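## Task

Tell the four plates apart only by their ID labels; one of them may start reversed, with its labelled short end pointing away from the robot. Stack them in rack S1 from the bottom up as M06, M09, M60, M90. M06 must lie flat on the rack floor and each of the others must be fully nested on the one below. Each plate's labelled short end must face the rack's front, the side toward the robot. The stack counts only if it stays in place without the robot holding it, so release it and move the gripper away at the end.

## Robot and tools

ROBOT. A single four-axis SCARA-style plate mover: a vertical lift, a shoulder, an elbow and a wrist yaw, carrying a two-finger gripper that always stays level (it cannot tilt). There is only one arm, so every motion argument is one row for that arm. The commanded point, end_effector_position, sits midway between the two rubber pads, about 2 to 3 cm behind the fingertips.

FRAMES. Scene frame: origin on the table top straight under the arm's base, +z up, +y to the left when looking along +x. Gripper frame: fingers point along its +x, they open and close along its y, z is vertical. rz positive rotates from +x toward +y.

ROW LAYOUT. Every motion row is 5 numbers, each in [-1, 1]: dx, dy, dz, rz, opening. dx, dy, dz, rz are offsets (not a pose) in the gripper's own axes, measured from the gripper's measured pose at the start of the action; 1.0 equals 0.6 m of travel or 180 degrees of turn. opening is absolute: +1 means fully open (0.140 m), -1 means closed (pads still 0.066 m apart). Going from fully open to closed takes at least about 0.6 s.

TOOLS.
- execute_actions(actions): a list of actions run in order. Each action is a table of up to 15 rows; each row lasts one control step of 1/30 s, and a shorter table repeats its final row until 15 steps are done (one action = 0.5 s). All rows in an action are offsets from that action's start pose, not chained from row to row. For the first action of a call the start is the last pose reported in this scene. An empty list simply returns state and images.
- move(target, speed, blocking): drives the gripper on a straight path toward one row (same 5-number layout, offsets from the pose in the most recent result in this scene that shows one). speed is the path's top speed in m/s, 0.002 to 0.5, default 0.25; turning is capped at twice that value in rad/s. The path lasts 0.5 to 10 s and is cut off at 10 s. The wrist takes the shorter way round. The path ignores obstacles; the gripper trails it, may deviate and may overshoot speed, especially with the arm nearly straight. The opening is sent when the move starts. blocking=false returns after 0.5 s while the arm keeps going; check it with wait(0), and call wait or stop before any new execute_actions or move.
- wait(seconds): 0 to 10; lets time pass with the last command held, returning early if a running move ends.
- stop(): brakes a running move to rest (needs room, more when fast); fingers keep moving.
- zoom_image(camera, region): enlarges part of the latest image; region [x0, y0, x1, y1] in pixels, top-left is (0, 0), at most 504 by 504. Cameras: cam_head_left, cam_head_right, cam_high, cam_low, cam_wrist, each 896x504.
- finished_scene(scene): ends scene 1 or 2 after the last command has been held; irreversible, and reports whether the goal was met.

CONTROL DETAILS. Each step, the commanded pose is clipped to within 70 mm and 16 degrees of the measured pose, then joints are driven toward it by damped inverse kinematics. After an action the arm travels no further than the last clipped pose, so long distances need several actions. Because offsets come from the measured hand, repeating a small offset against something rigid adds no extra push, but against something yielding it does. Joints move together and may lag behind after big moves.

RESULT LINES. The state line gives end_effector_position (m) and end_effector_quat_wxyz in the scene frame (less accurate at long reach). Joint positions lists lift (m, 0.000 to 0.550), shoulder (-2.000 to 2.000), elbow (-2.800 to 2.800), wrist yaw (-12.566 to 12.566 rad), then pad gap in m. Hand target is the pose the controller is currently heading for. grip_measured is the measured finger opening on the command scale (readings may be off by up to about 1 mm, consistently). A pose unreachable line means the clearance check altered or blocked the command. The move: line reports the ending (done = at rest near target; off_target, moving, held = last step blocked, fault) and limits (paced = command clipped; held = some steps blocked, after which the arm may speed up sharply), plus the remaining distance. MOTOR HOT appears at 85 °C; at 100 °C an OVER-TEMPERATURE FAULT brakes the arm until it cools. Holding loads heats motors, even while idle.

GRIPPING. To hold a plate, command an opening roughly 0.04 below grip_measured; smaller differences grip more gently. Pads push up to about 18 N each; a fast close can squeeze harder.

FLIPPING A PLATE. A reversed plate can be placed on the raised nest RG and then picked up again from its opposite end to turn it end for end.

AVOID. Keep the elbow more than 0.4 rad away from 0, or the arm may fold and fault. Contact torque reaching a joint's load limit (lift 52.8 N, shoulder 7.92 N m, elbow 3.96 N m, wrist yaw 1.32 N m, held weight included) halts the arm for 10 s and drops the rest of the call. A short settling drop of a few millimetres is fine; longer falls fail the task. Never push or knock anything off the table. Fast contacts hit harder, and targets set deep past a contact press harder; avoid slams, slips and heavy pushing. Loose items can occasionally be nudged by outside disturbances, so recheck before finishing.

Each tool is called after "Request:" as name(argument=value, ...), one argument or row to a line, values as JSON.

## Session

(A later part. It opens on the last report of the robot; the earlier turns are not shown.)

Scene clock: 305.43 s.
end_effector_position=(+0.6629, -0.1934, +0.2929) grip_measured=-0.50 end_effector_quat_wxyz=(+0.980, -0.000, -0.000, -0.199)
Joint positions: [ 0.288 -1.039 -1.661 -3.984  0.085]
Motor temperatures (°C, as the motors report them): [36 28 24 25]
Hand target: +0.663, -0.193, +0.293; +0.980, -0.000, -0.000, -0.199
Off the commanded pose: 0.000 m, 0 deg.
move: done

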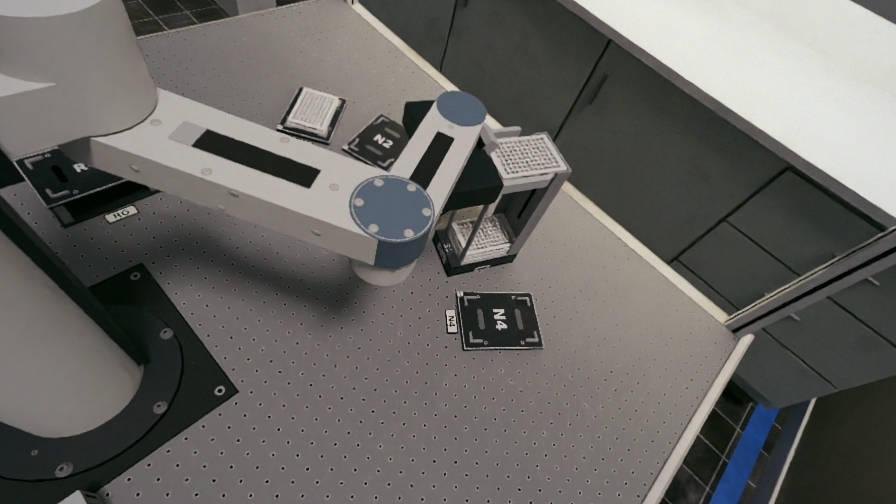

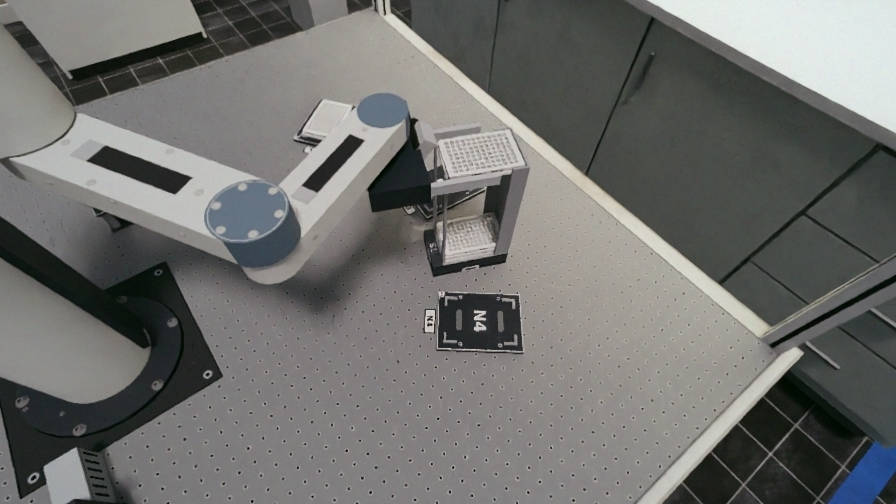

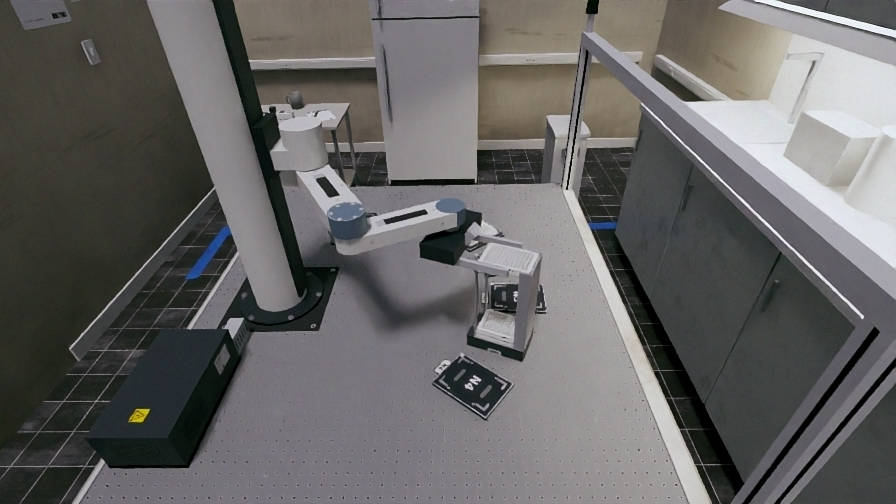

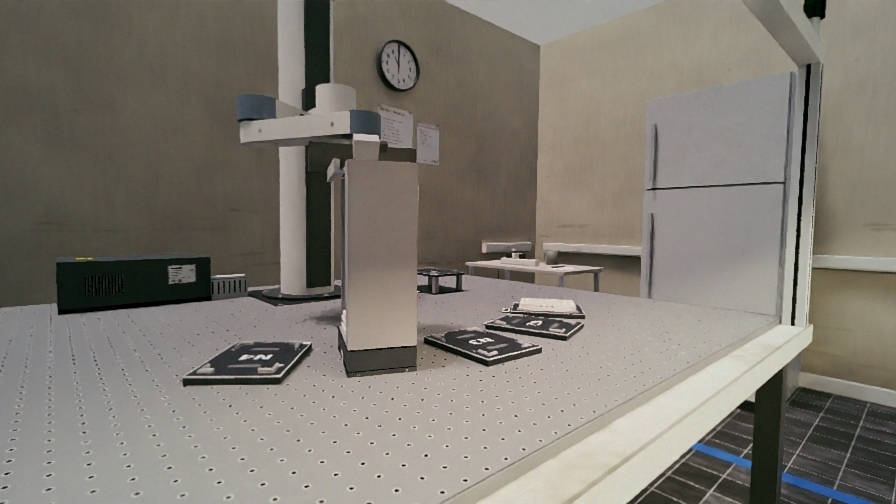

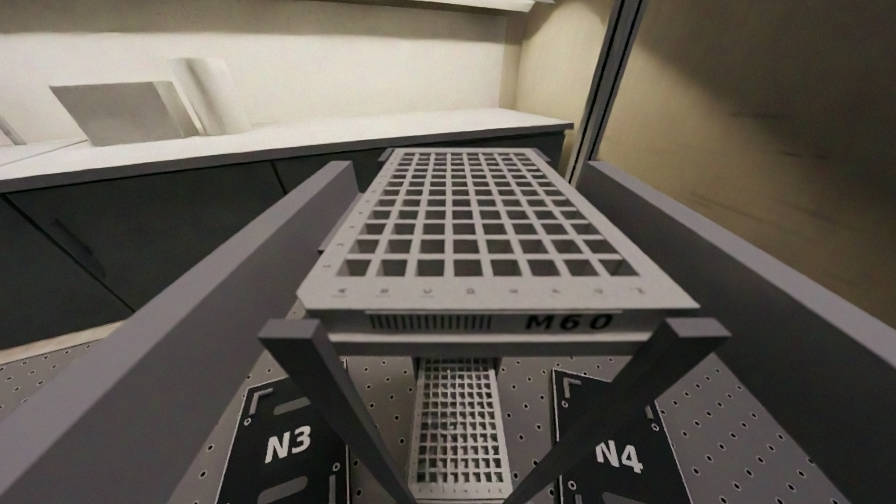

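Request:
move(
  target=[0,0,-0.339,0,-0.55],
  speed=0.15,
)

Request:
move(
  target=[0,0,-0.0143,0,-0.55],
  speed=0.008,
)

Scene clock: 311.27 s.
end_effector_position=(+0.6629, -0.1934, +0.0895) grip_measured=-0.50 end_effector_quat_wxyz=(+0.980, -0.000, -0.000, -0.199)
Joint positions: [ 0.084 -1.039 -1.661 -3.984  0.085]
Motor temperatures (°C, as the motors report them): [36 28 24 25]
Hand target: +0.663, -0.193, +0.090; +0.980, -0.000, -0.000, -0.199
Off the commanded pose: 0.000 m, 0 deg.
move: done

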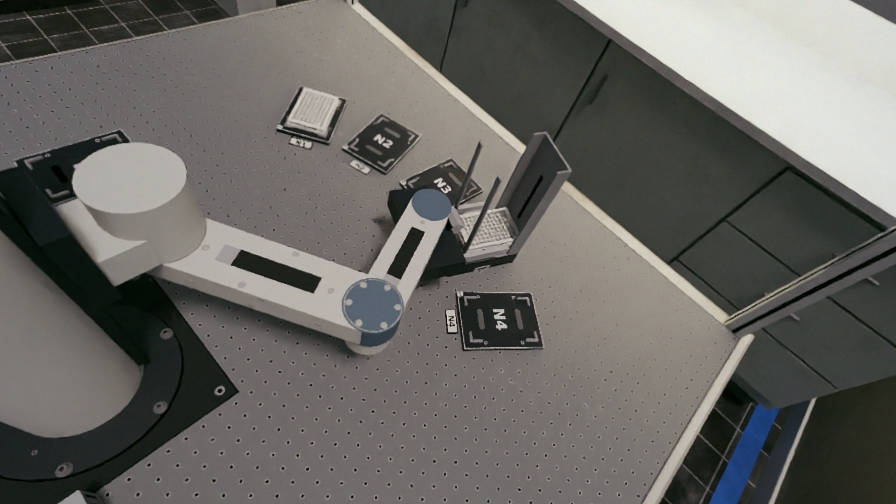

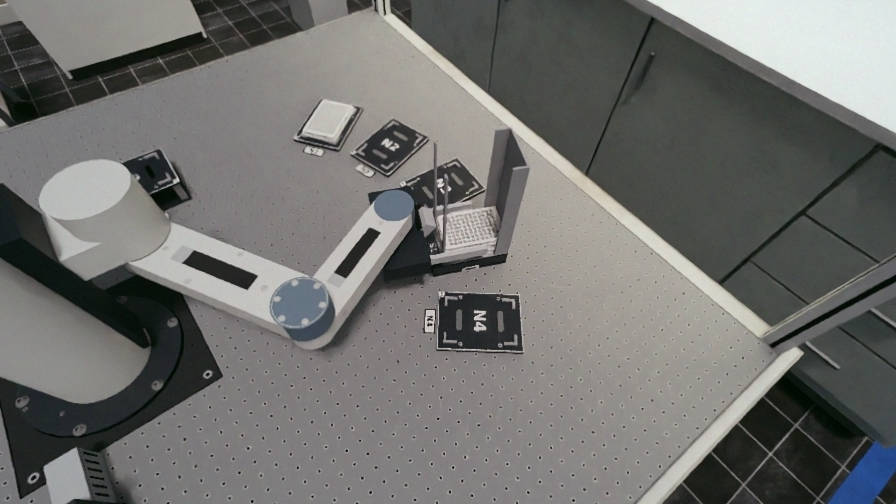

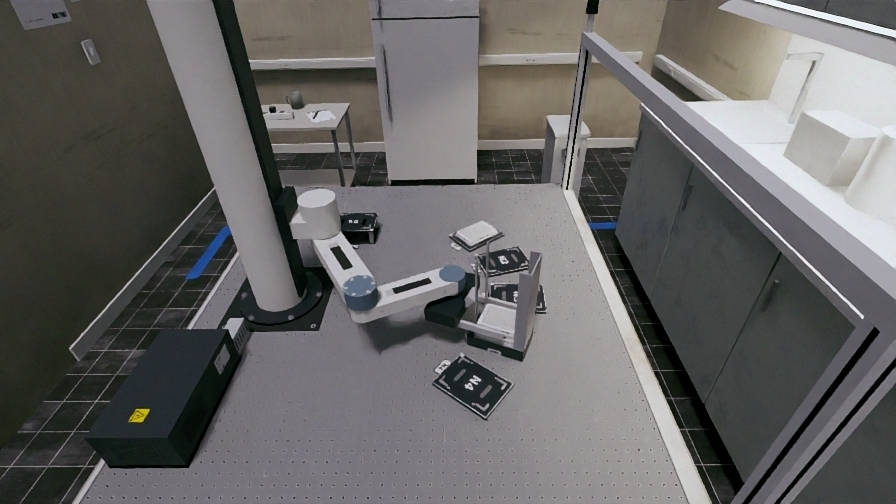

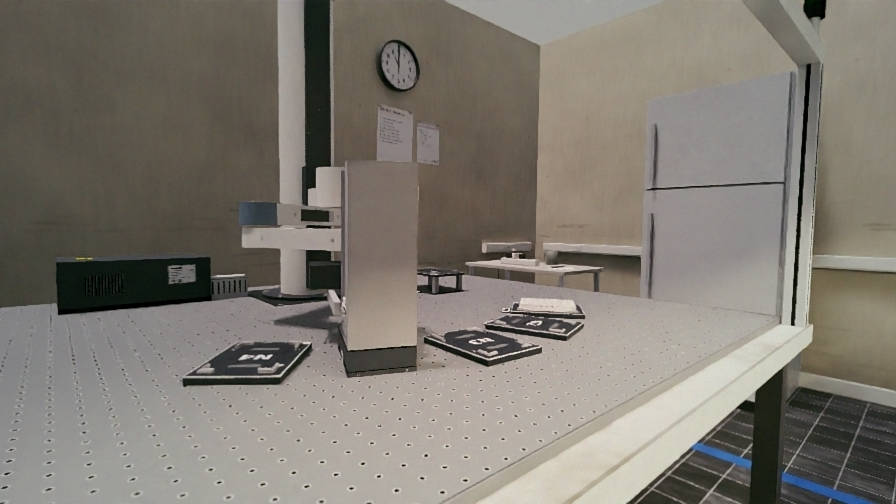

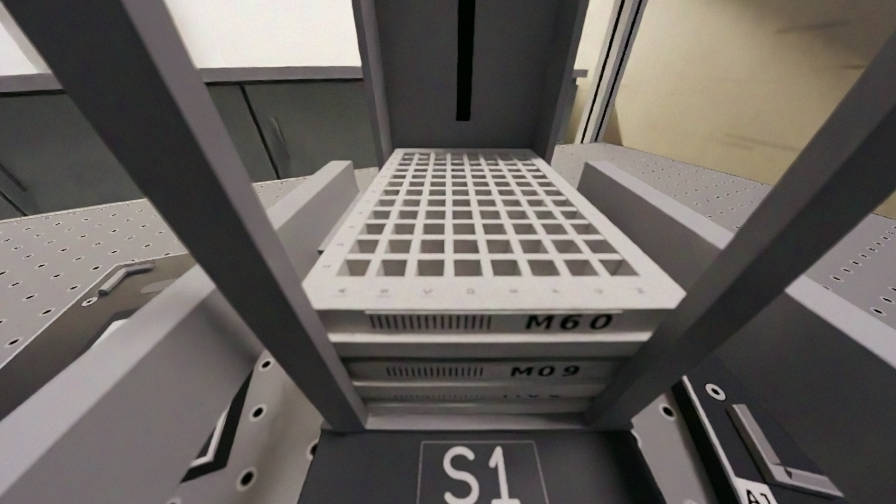

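Scene clock: 312.57 s.
end_effector_position=(+0.6629, -0.1934, +0.0814) grip_measured=-0.50 end_effector_quat_wxyz=(+0.980, -0.000, -0.000, -0.199)
Joint positions: [ 0.076 -1.039 -1.661 -3.984  0.085]
Motor temperatures (°C, as the motors report them): [36 28 24 25]
Hand target: +0.663, -0.193, +0.081; +0.980, -0.000, -0.000, -0.199
Off the commanded pose: 0.000 m, 0 deg.
move: done

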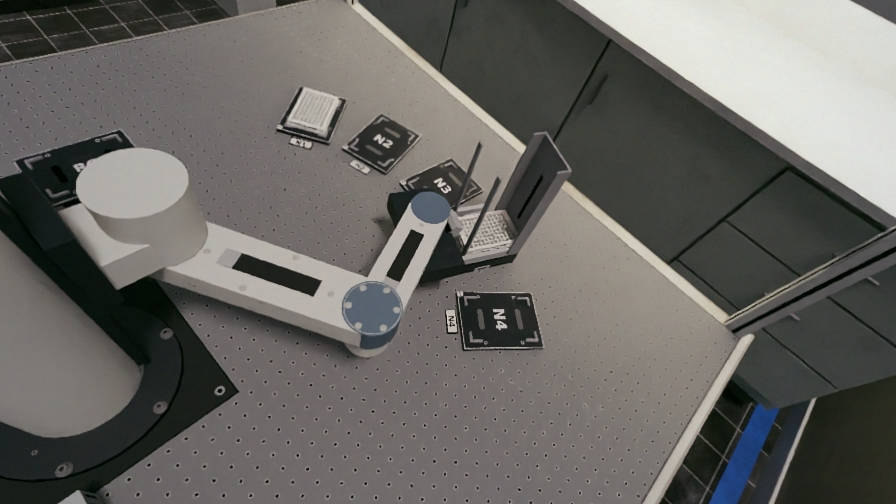

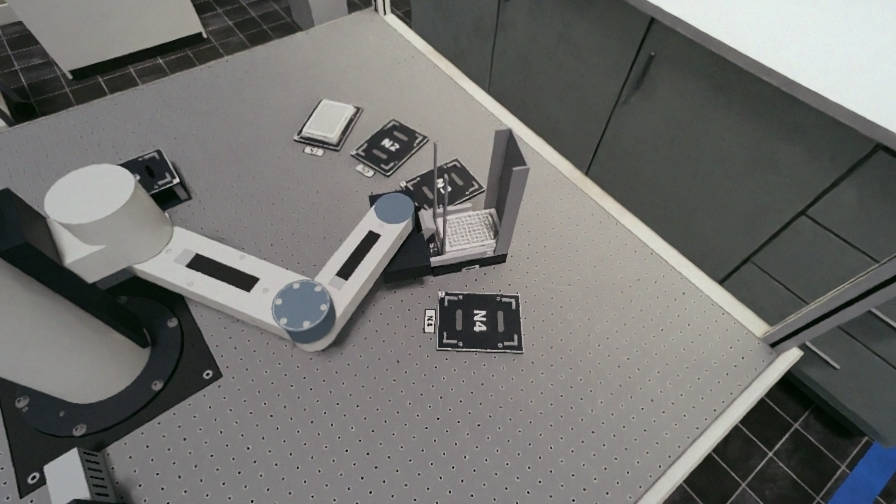

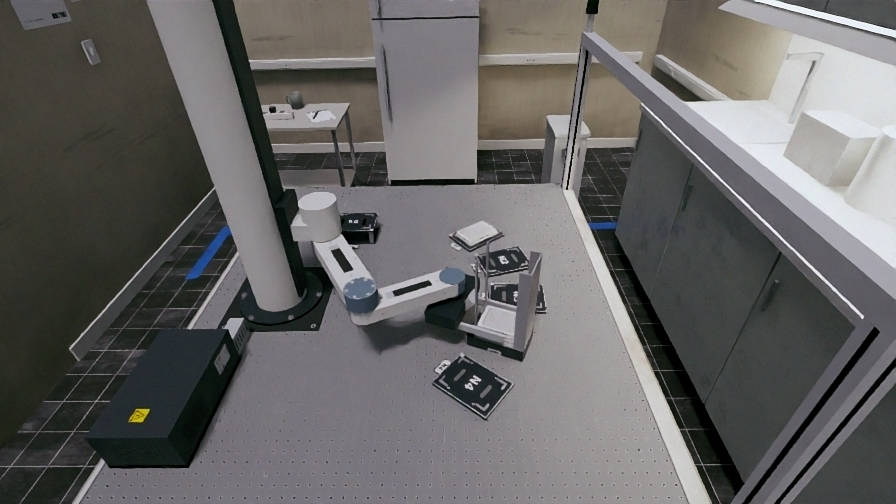

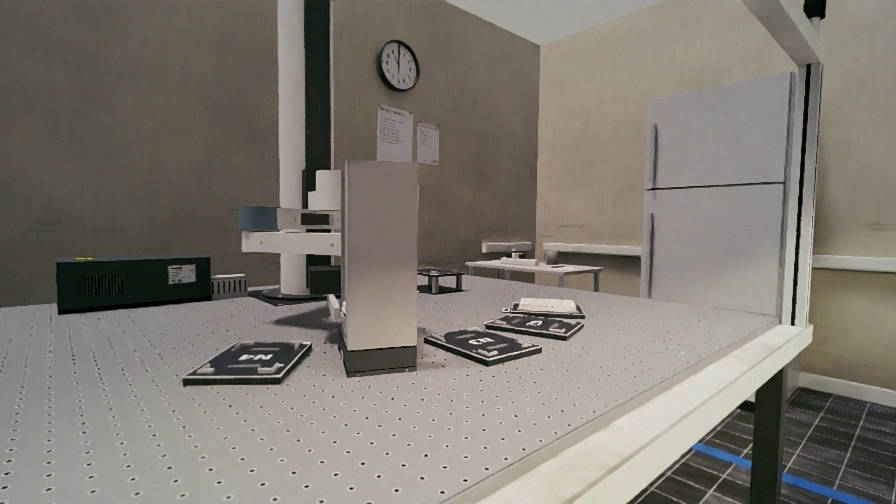

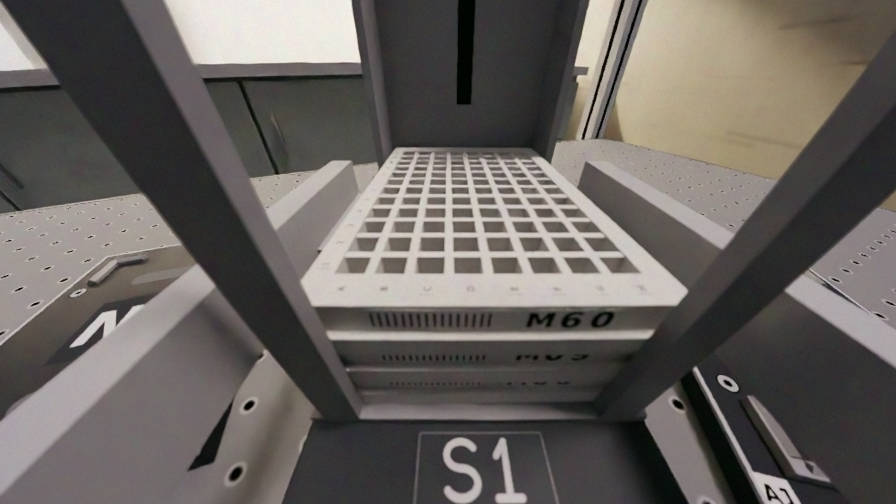

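Request:
move(
  target=[0,0,0.001,0,0.2],
)

Request:
move(
  target=[-0.2167,0,0,0,0.2],
  speed=0.3,
)

Request:
move(
  target=[-0.315,0.551,-0.030,0.328,0.2],
  speed=0.45,
)

Scene clock: 319.70 s.
end_effector_position=(+0.6629, -0.1934, +0.0819) grip_measured=+0.20 end_effector_quat_wxyz=(+0.980, -0.000, -0.000, -0.199)
Joint positions: [ 0.077 -1.039 -1.661 -3.984  0.11 ]
Motor temperatures (°C, as the motors report them): [35 28 24 25]
Hand target: +0.663, -0.193, +0.082; +0.980, -0.000, -0.000, -0.199
Off the commanded pose: 0.000 m, 0 deg.
move: done

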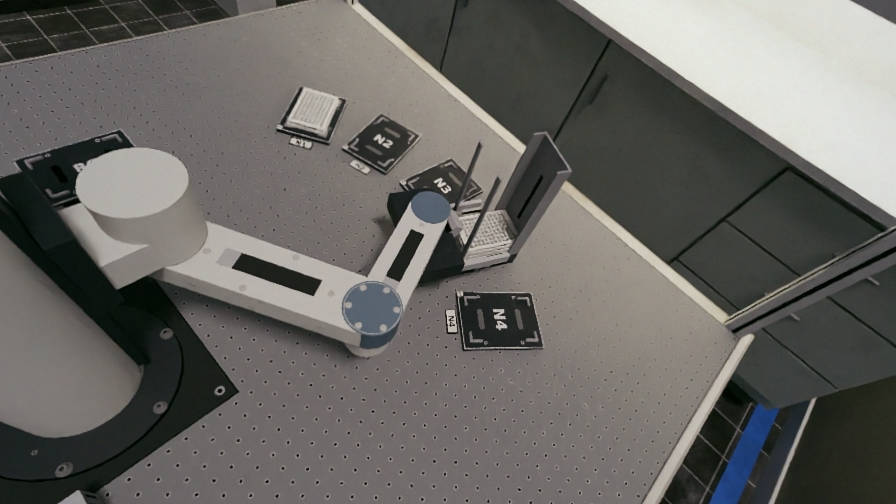

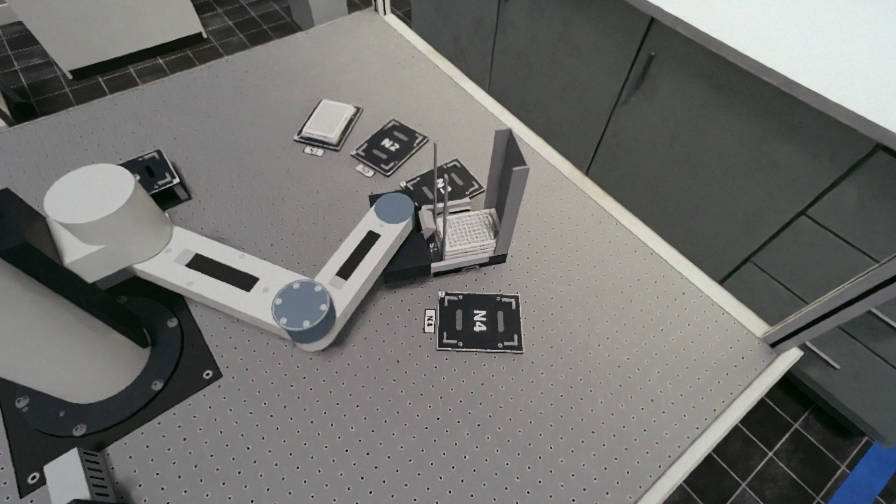

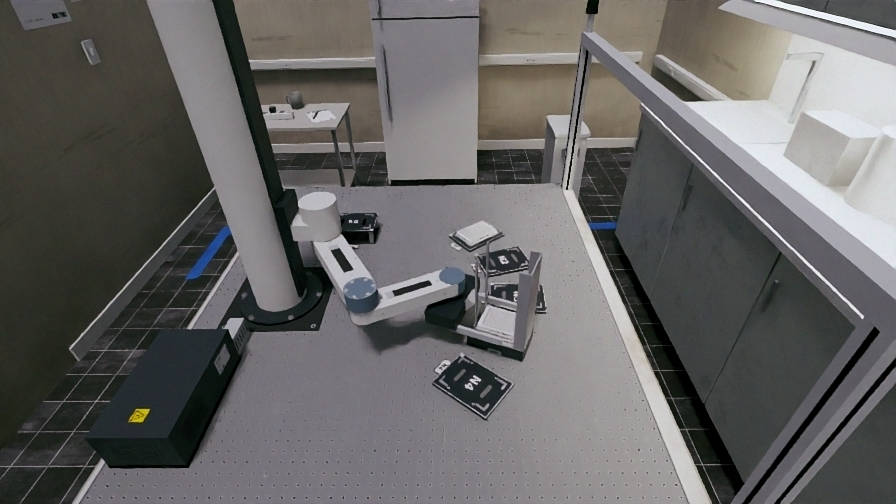

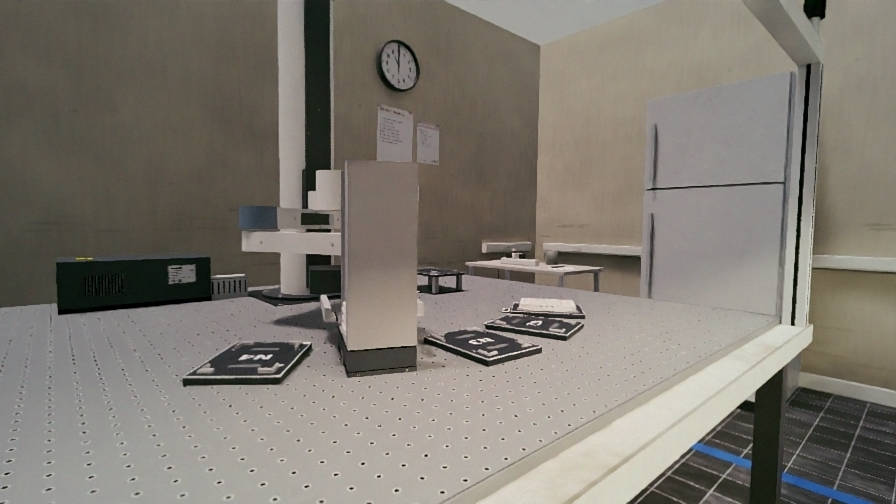

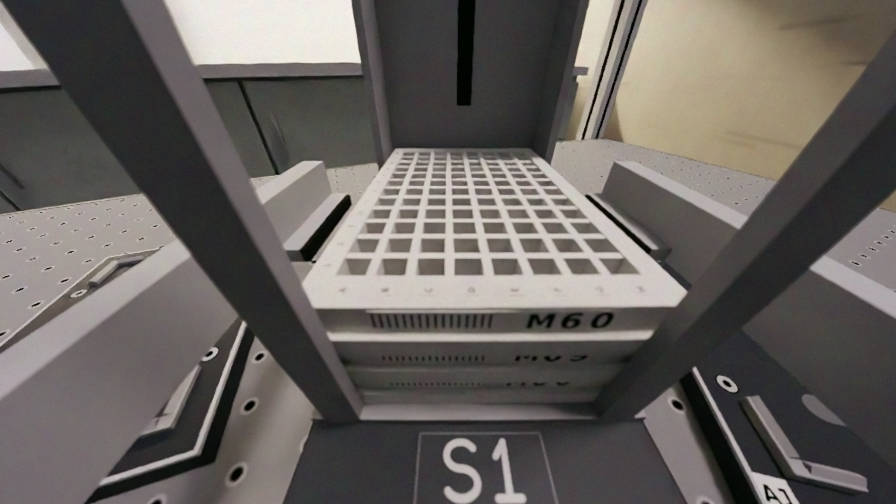

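Scene clock: 320.57 s.
end_effector_position=(+0.5432, -0.1424, +0.0819) grip_measured=+0.20 end_effector_quat_wxyz=(+0.980, -0.000, -0.000, -0.199)
Joint positions: [ 0.077 -1.278 -1.014 -4.392  0.11 ]
Motor temperatures (°C, as the motors report them): [35 28 24 25]
Hand target: +0.543, -0.143, +0.082; +0.980, -0.000, -0.000, -0.199
Off the commanded pose: 0.000 m, 0 deg.
move: done

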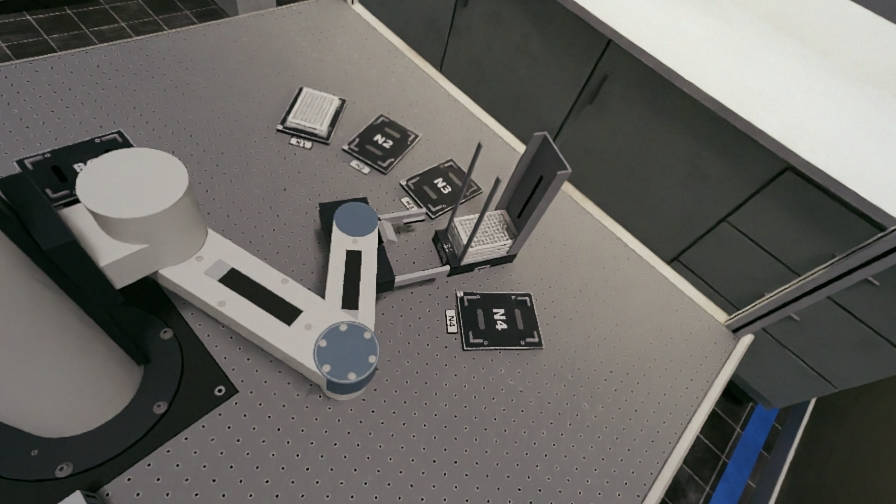

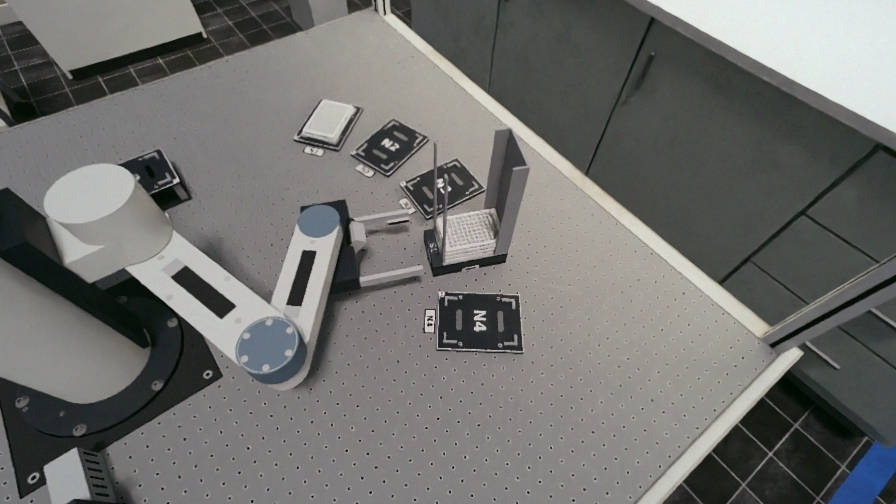

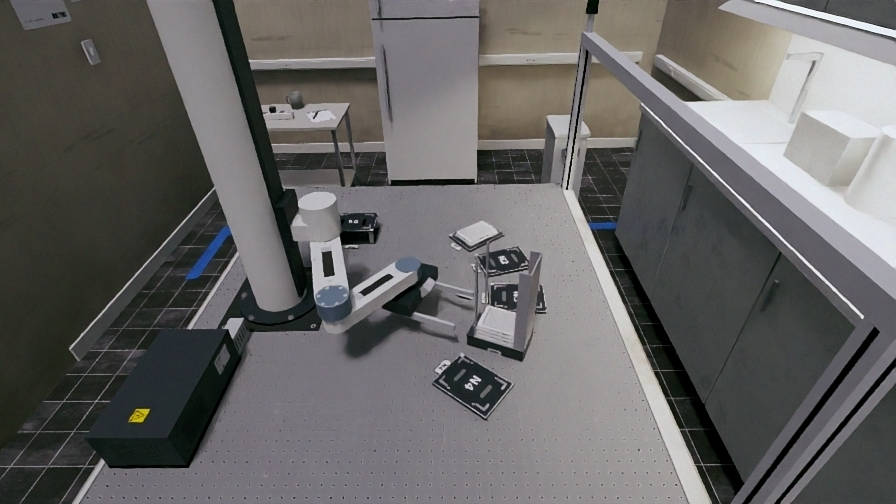

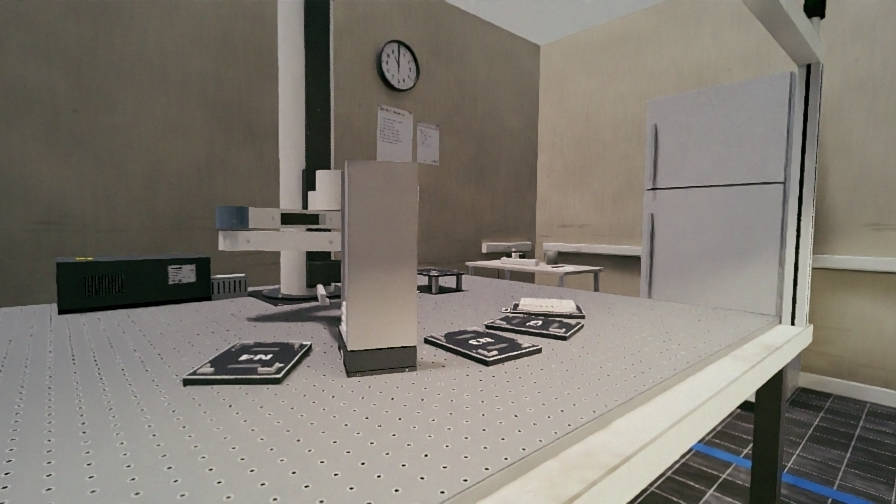

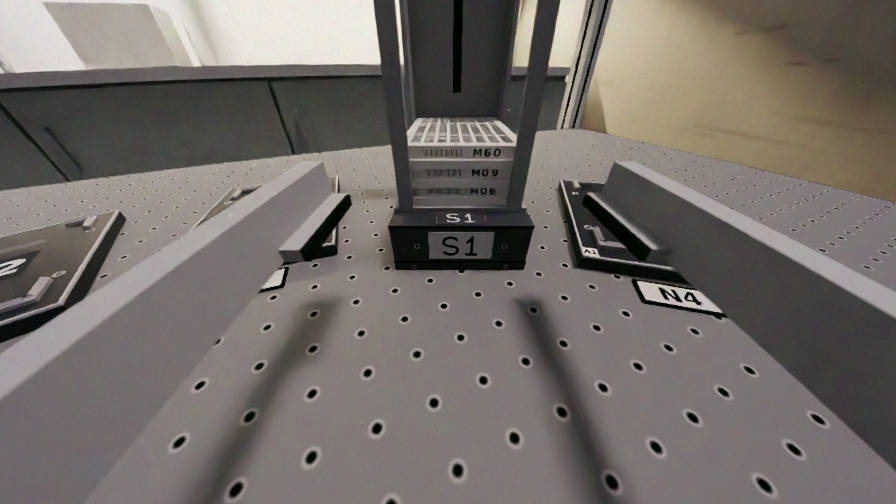

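Scene clock: 322.20 s.
end_effector_position=(+0.4986, +0.2356, +0.0639) grip_measured=+0.20 end_effector_quat_wxyz=(+0.951, -0.000, -0.000, +0.310)
Joint positions: [ 0.059 -0.289 -1.038 -4.327  0.11 ]
Motor temperatures (°C, as the motors report them): [36 28 24 25]
Hand target: +0.499, +0.236, +0.064; +0.951, -0.000, -0.000, +0.310
Off the commanded pose: 0.000 m, 0 deg.
move: done

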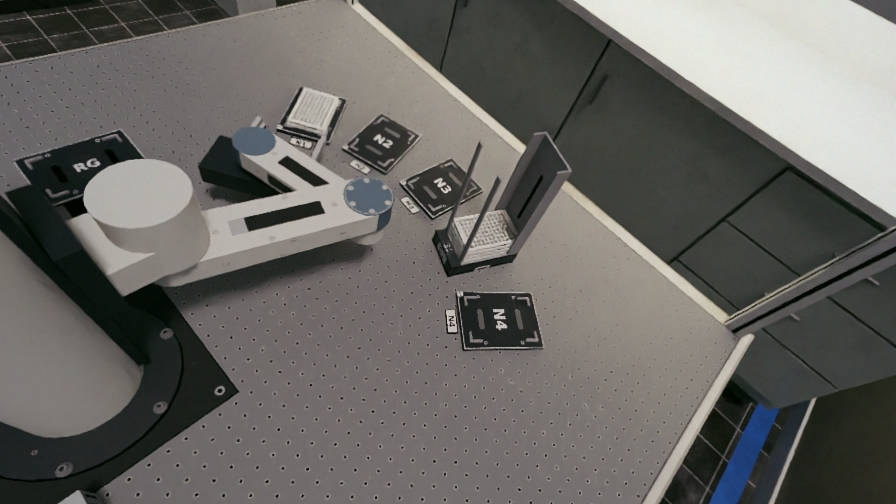

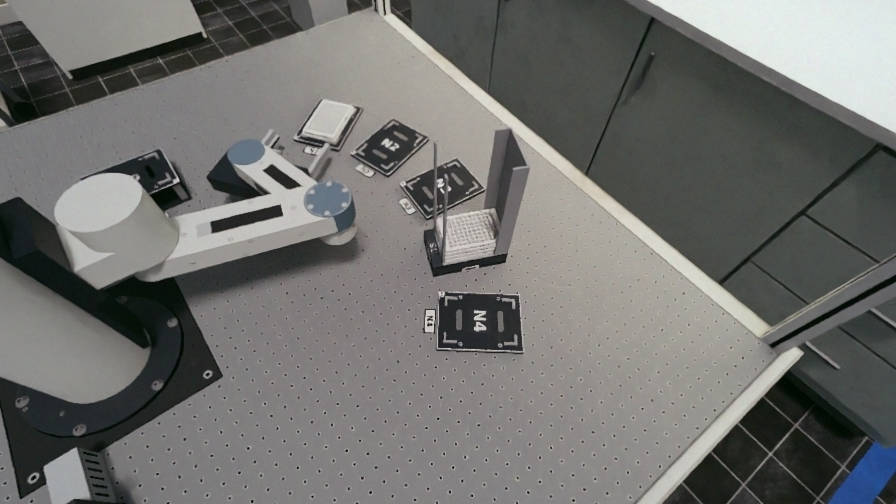

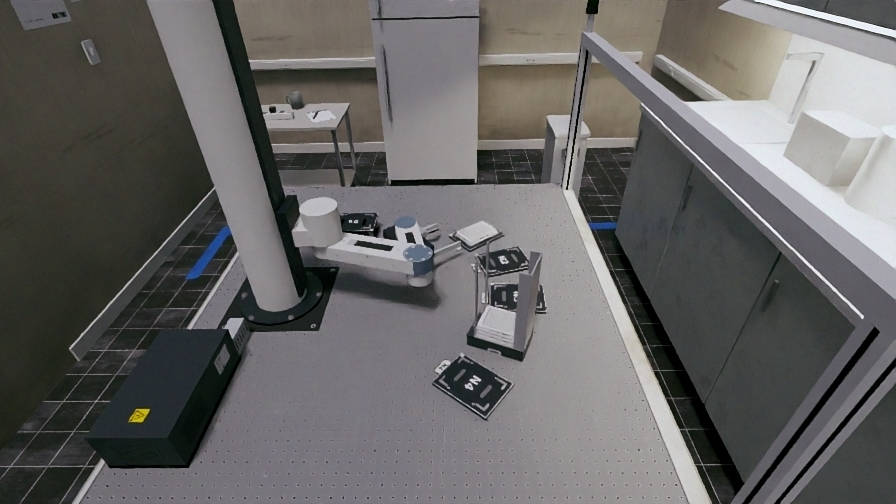

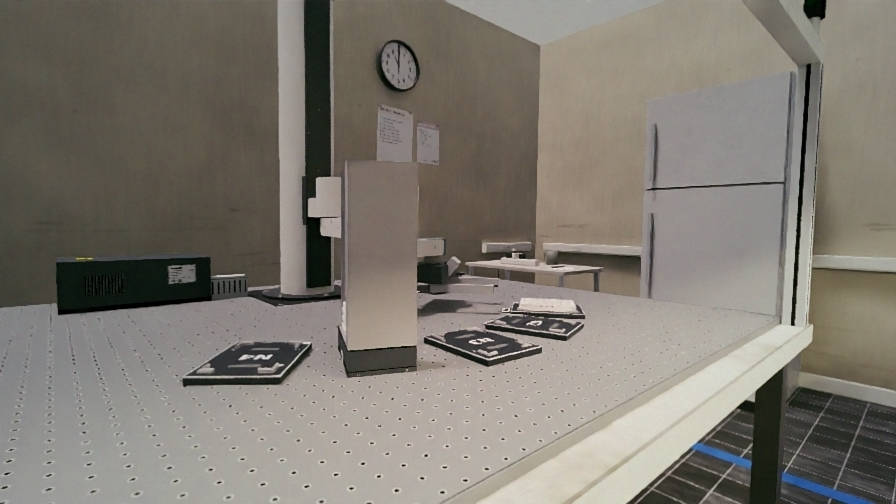

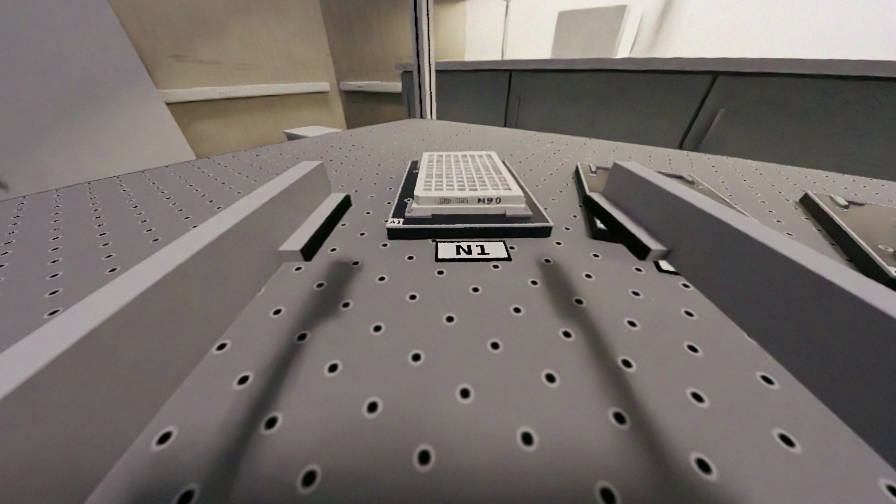

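Request:
move(
  target=[0.229,-0.009,-0.0332,0.0115,0.1],
  speed=0.25,
)

Scene clock: 327.30 s.
end_effector_position=(+0.6130, +0.3120, +0.0440) grip_measured=+0.10 end_effector_quat_wxyz=(+0.945, -0.000, -0.000, +0.326)
Joint positions: [ 0.039 -0.034 -1.738 -3.846  0.107]
Motor temperatures (°C, as the motors report them): [36 28 24 25]
Hand target: +0.613, +0.312, +0.044; +0.945, -0.000, -0.000, +0.327
Off the commanded pose: 0.000 m, 0 deg.
move: done

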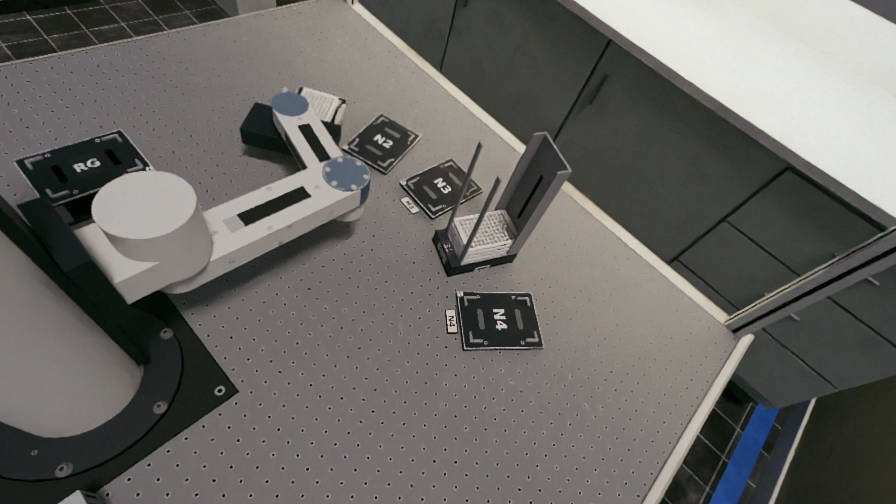

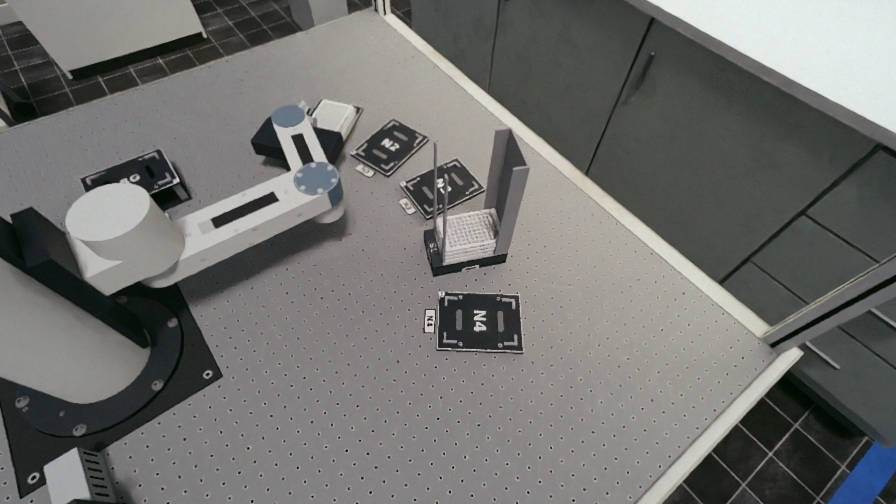

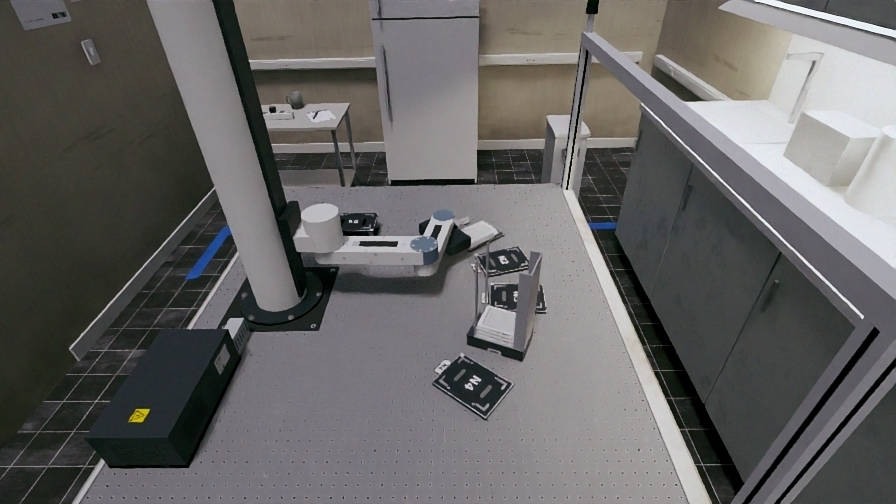

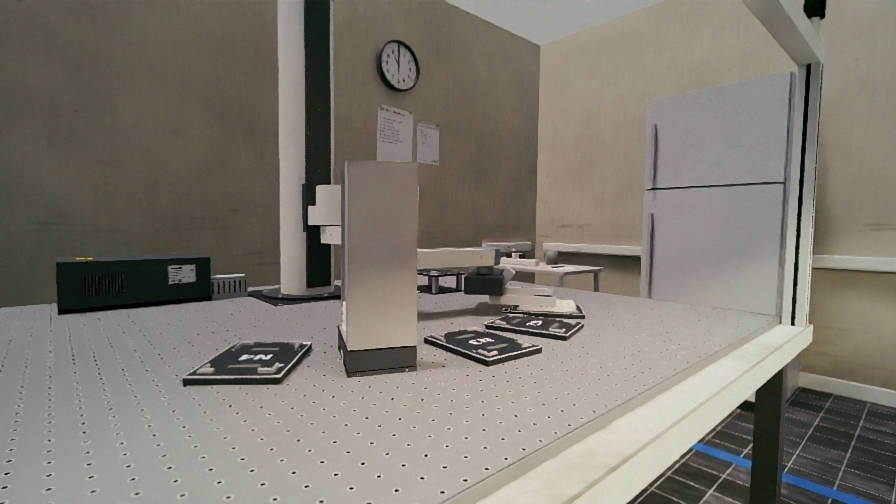

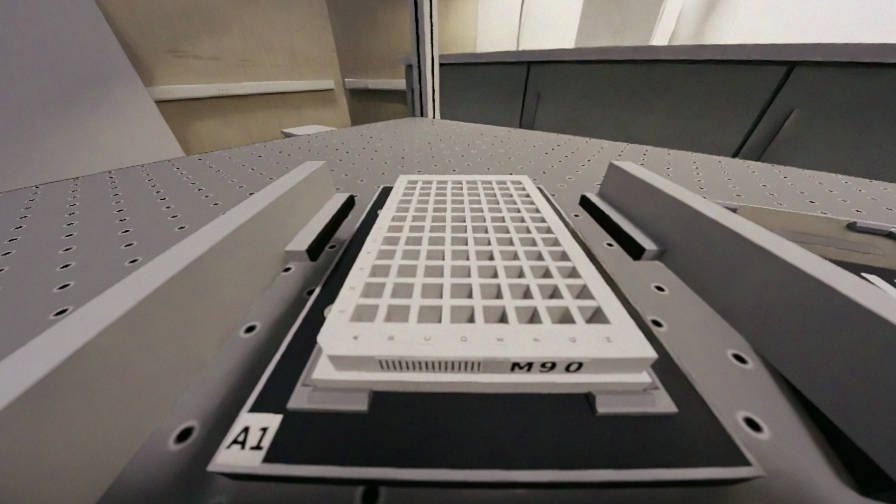

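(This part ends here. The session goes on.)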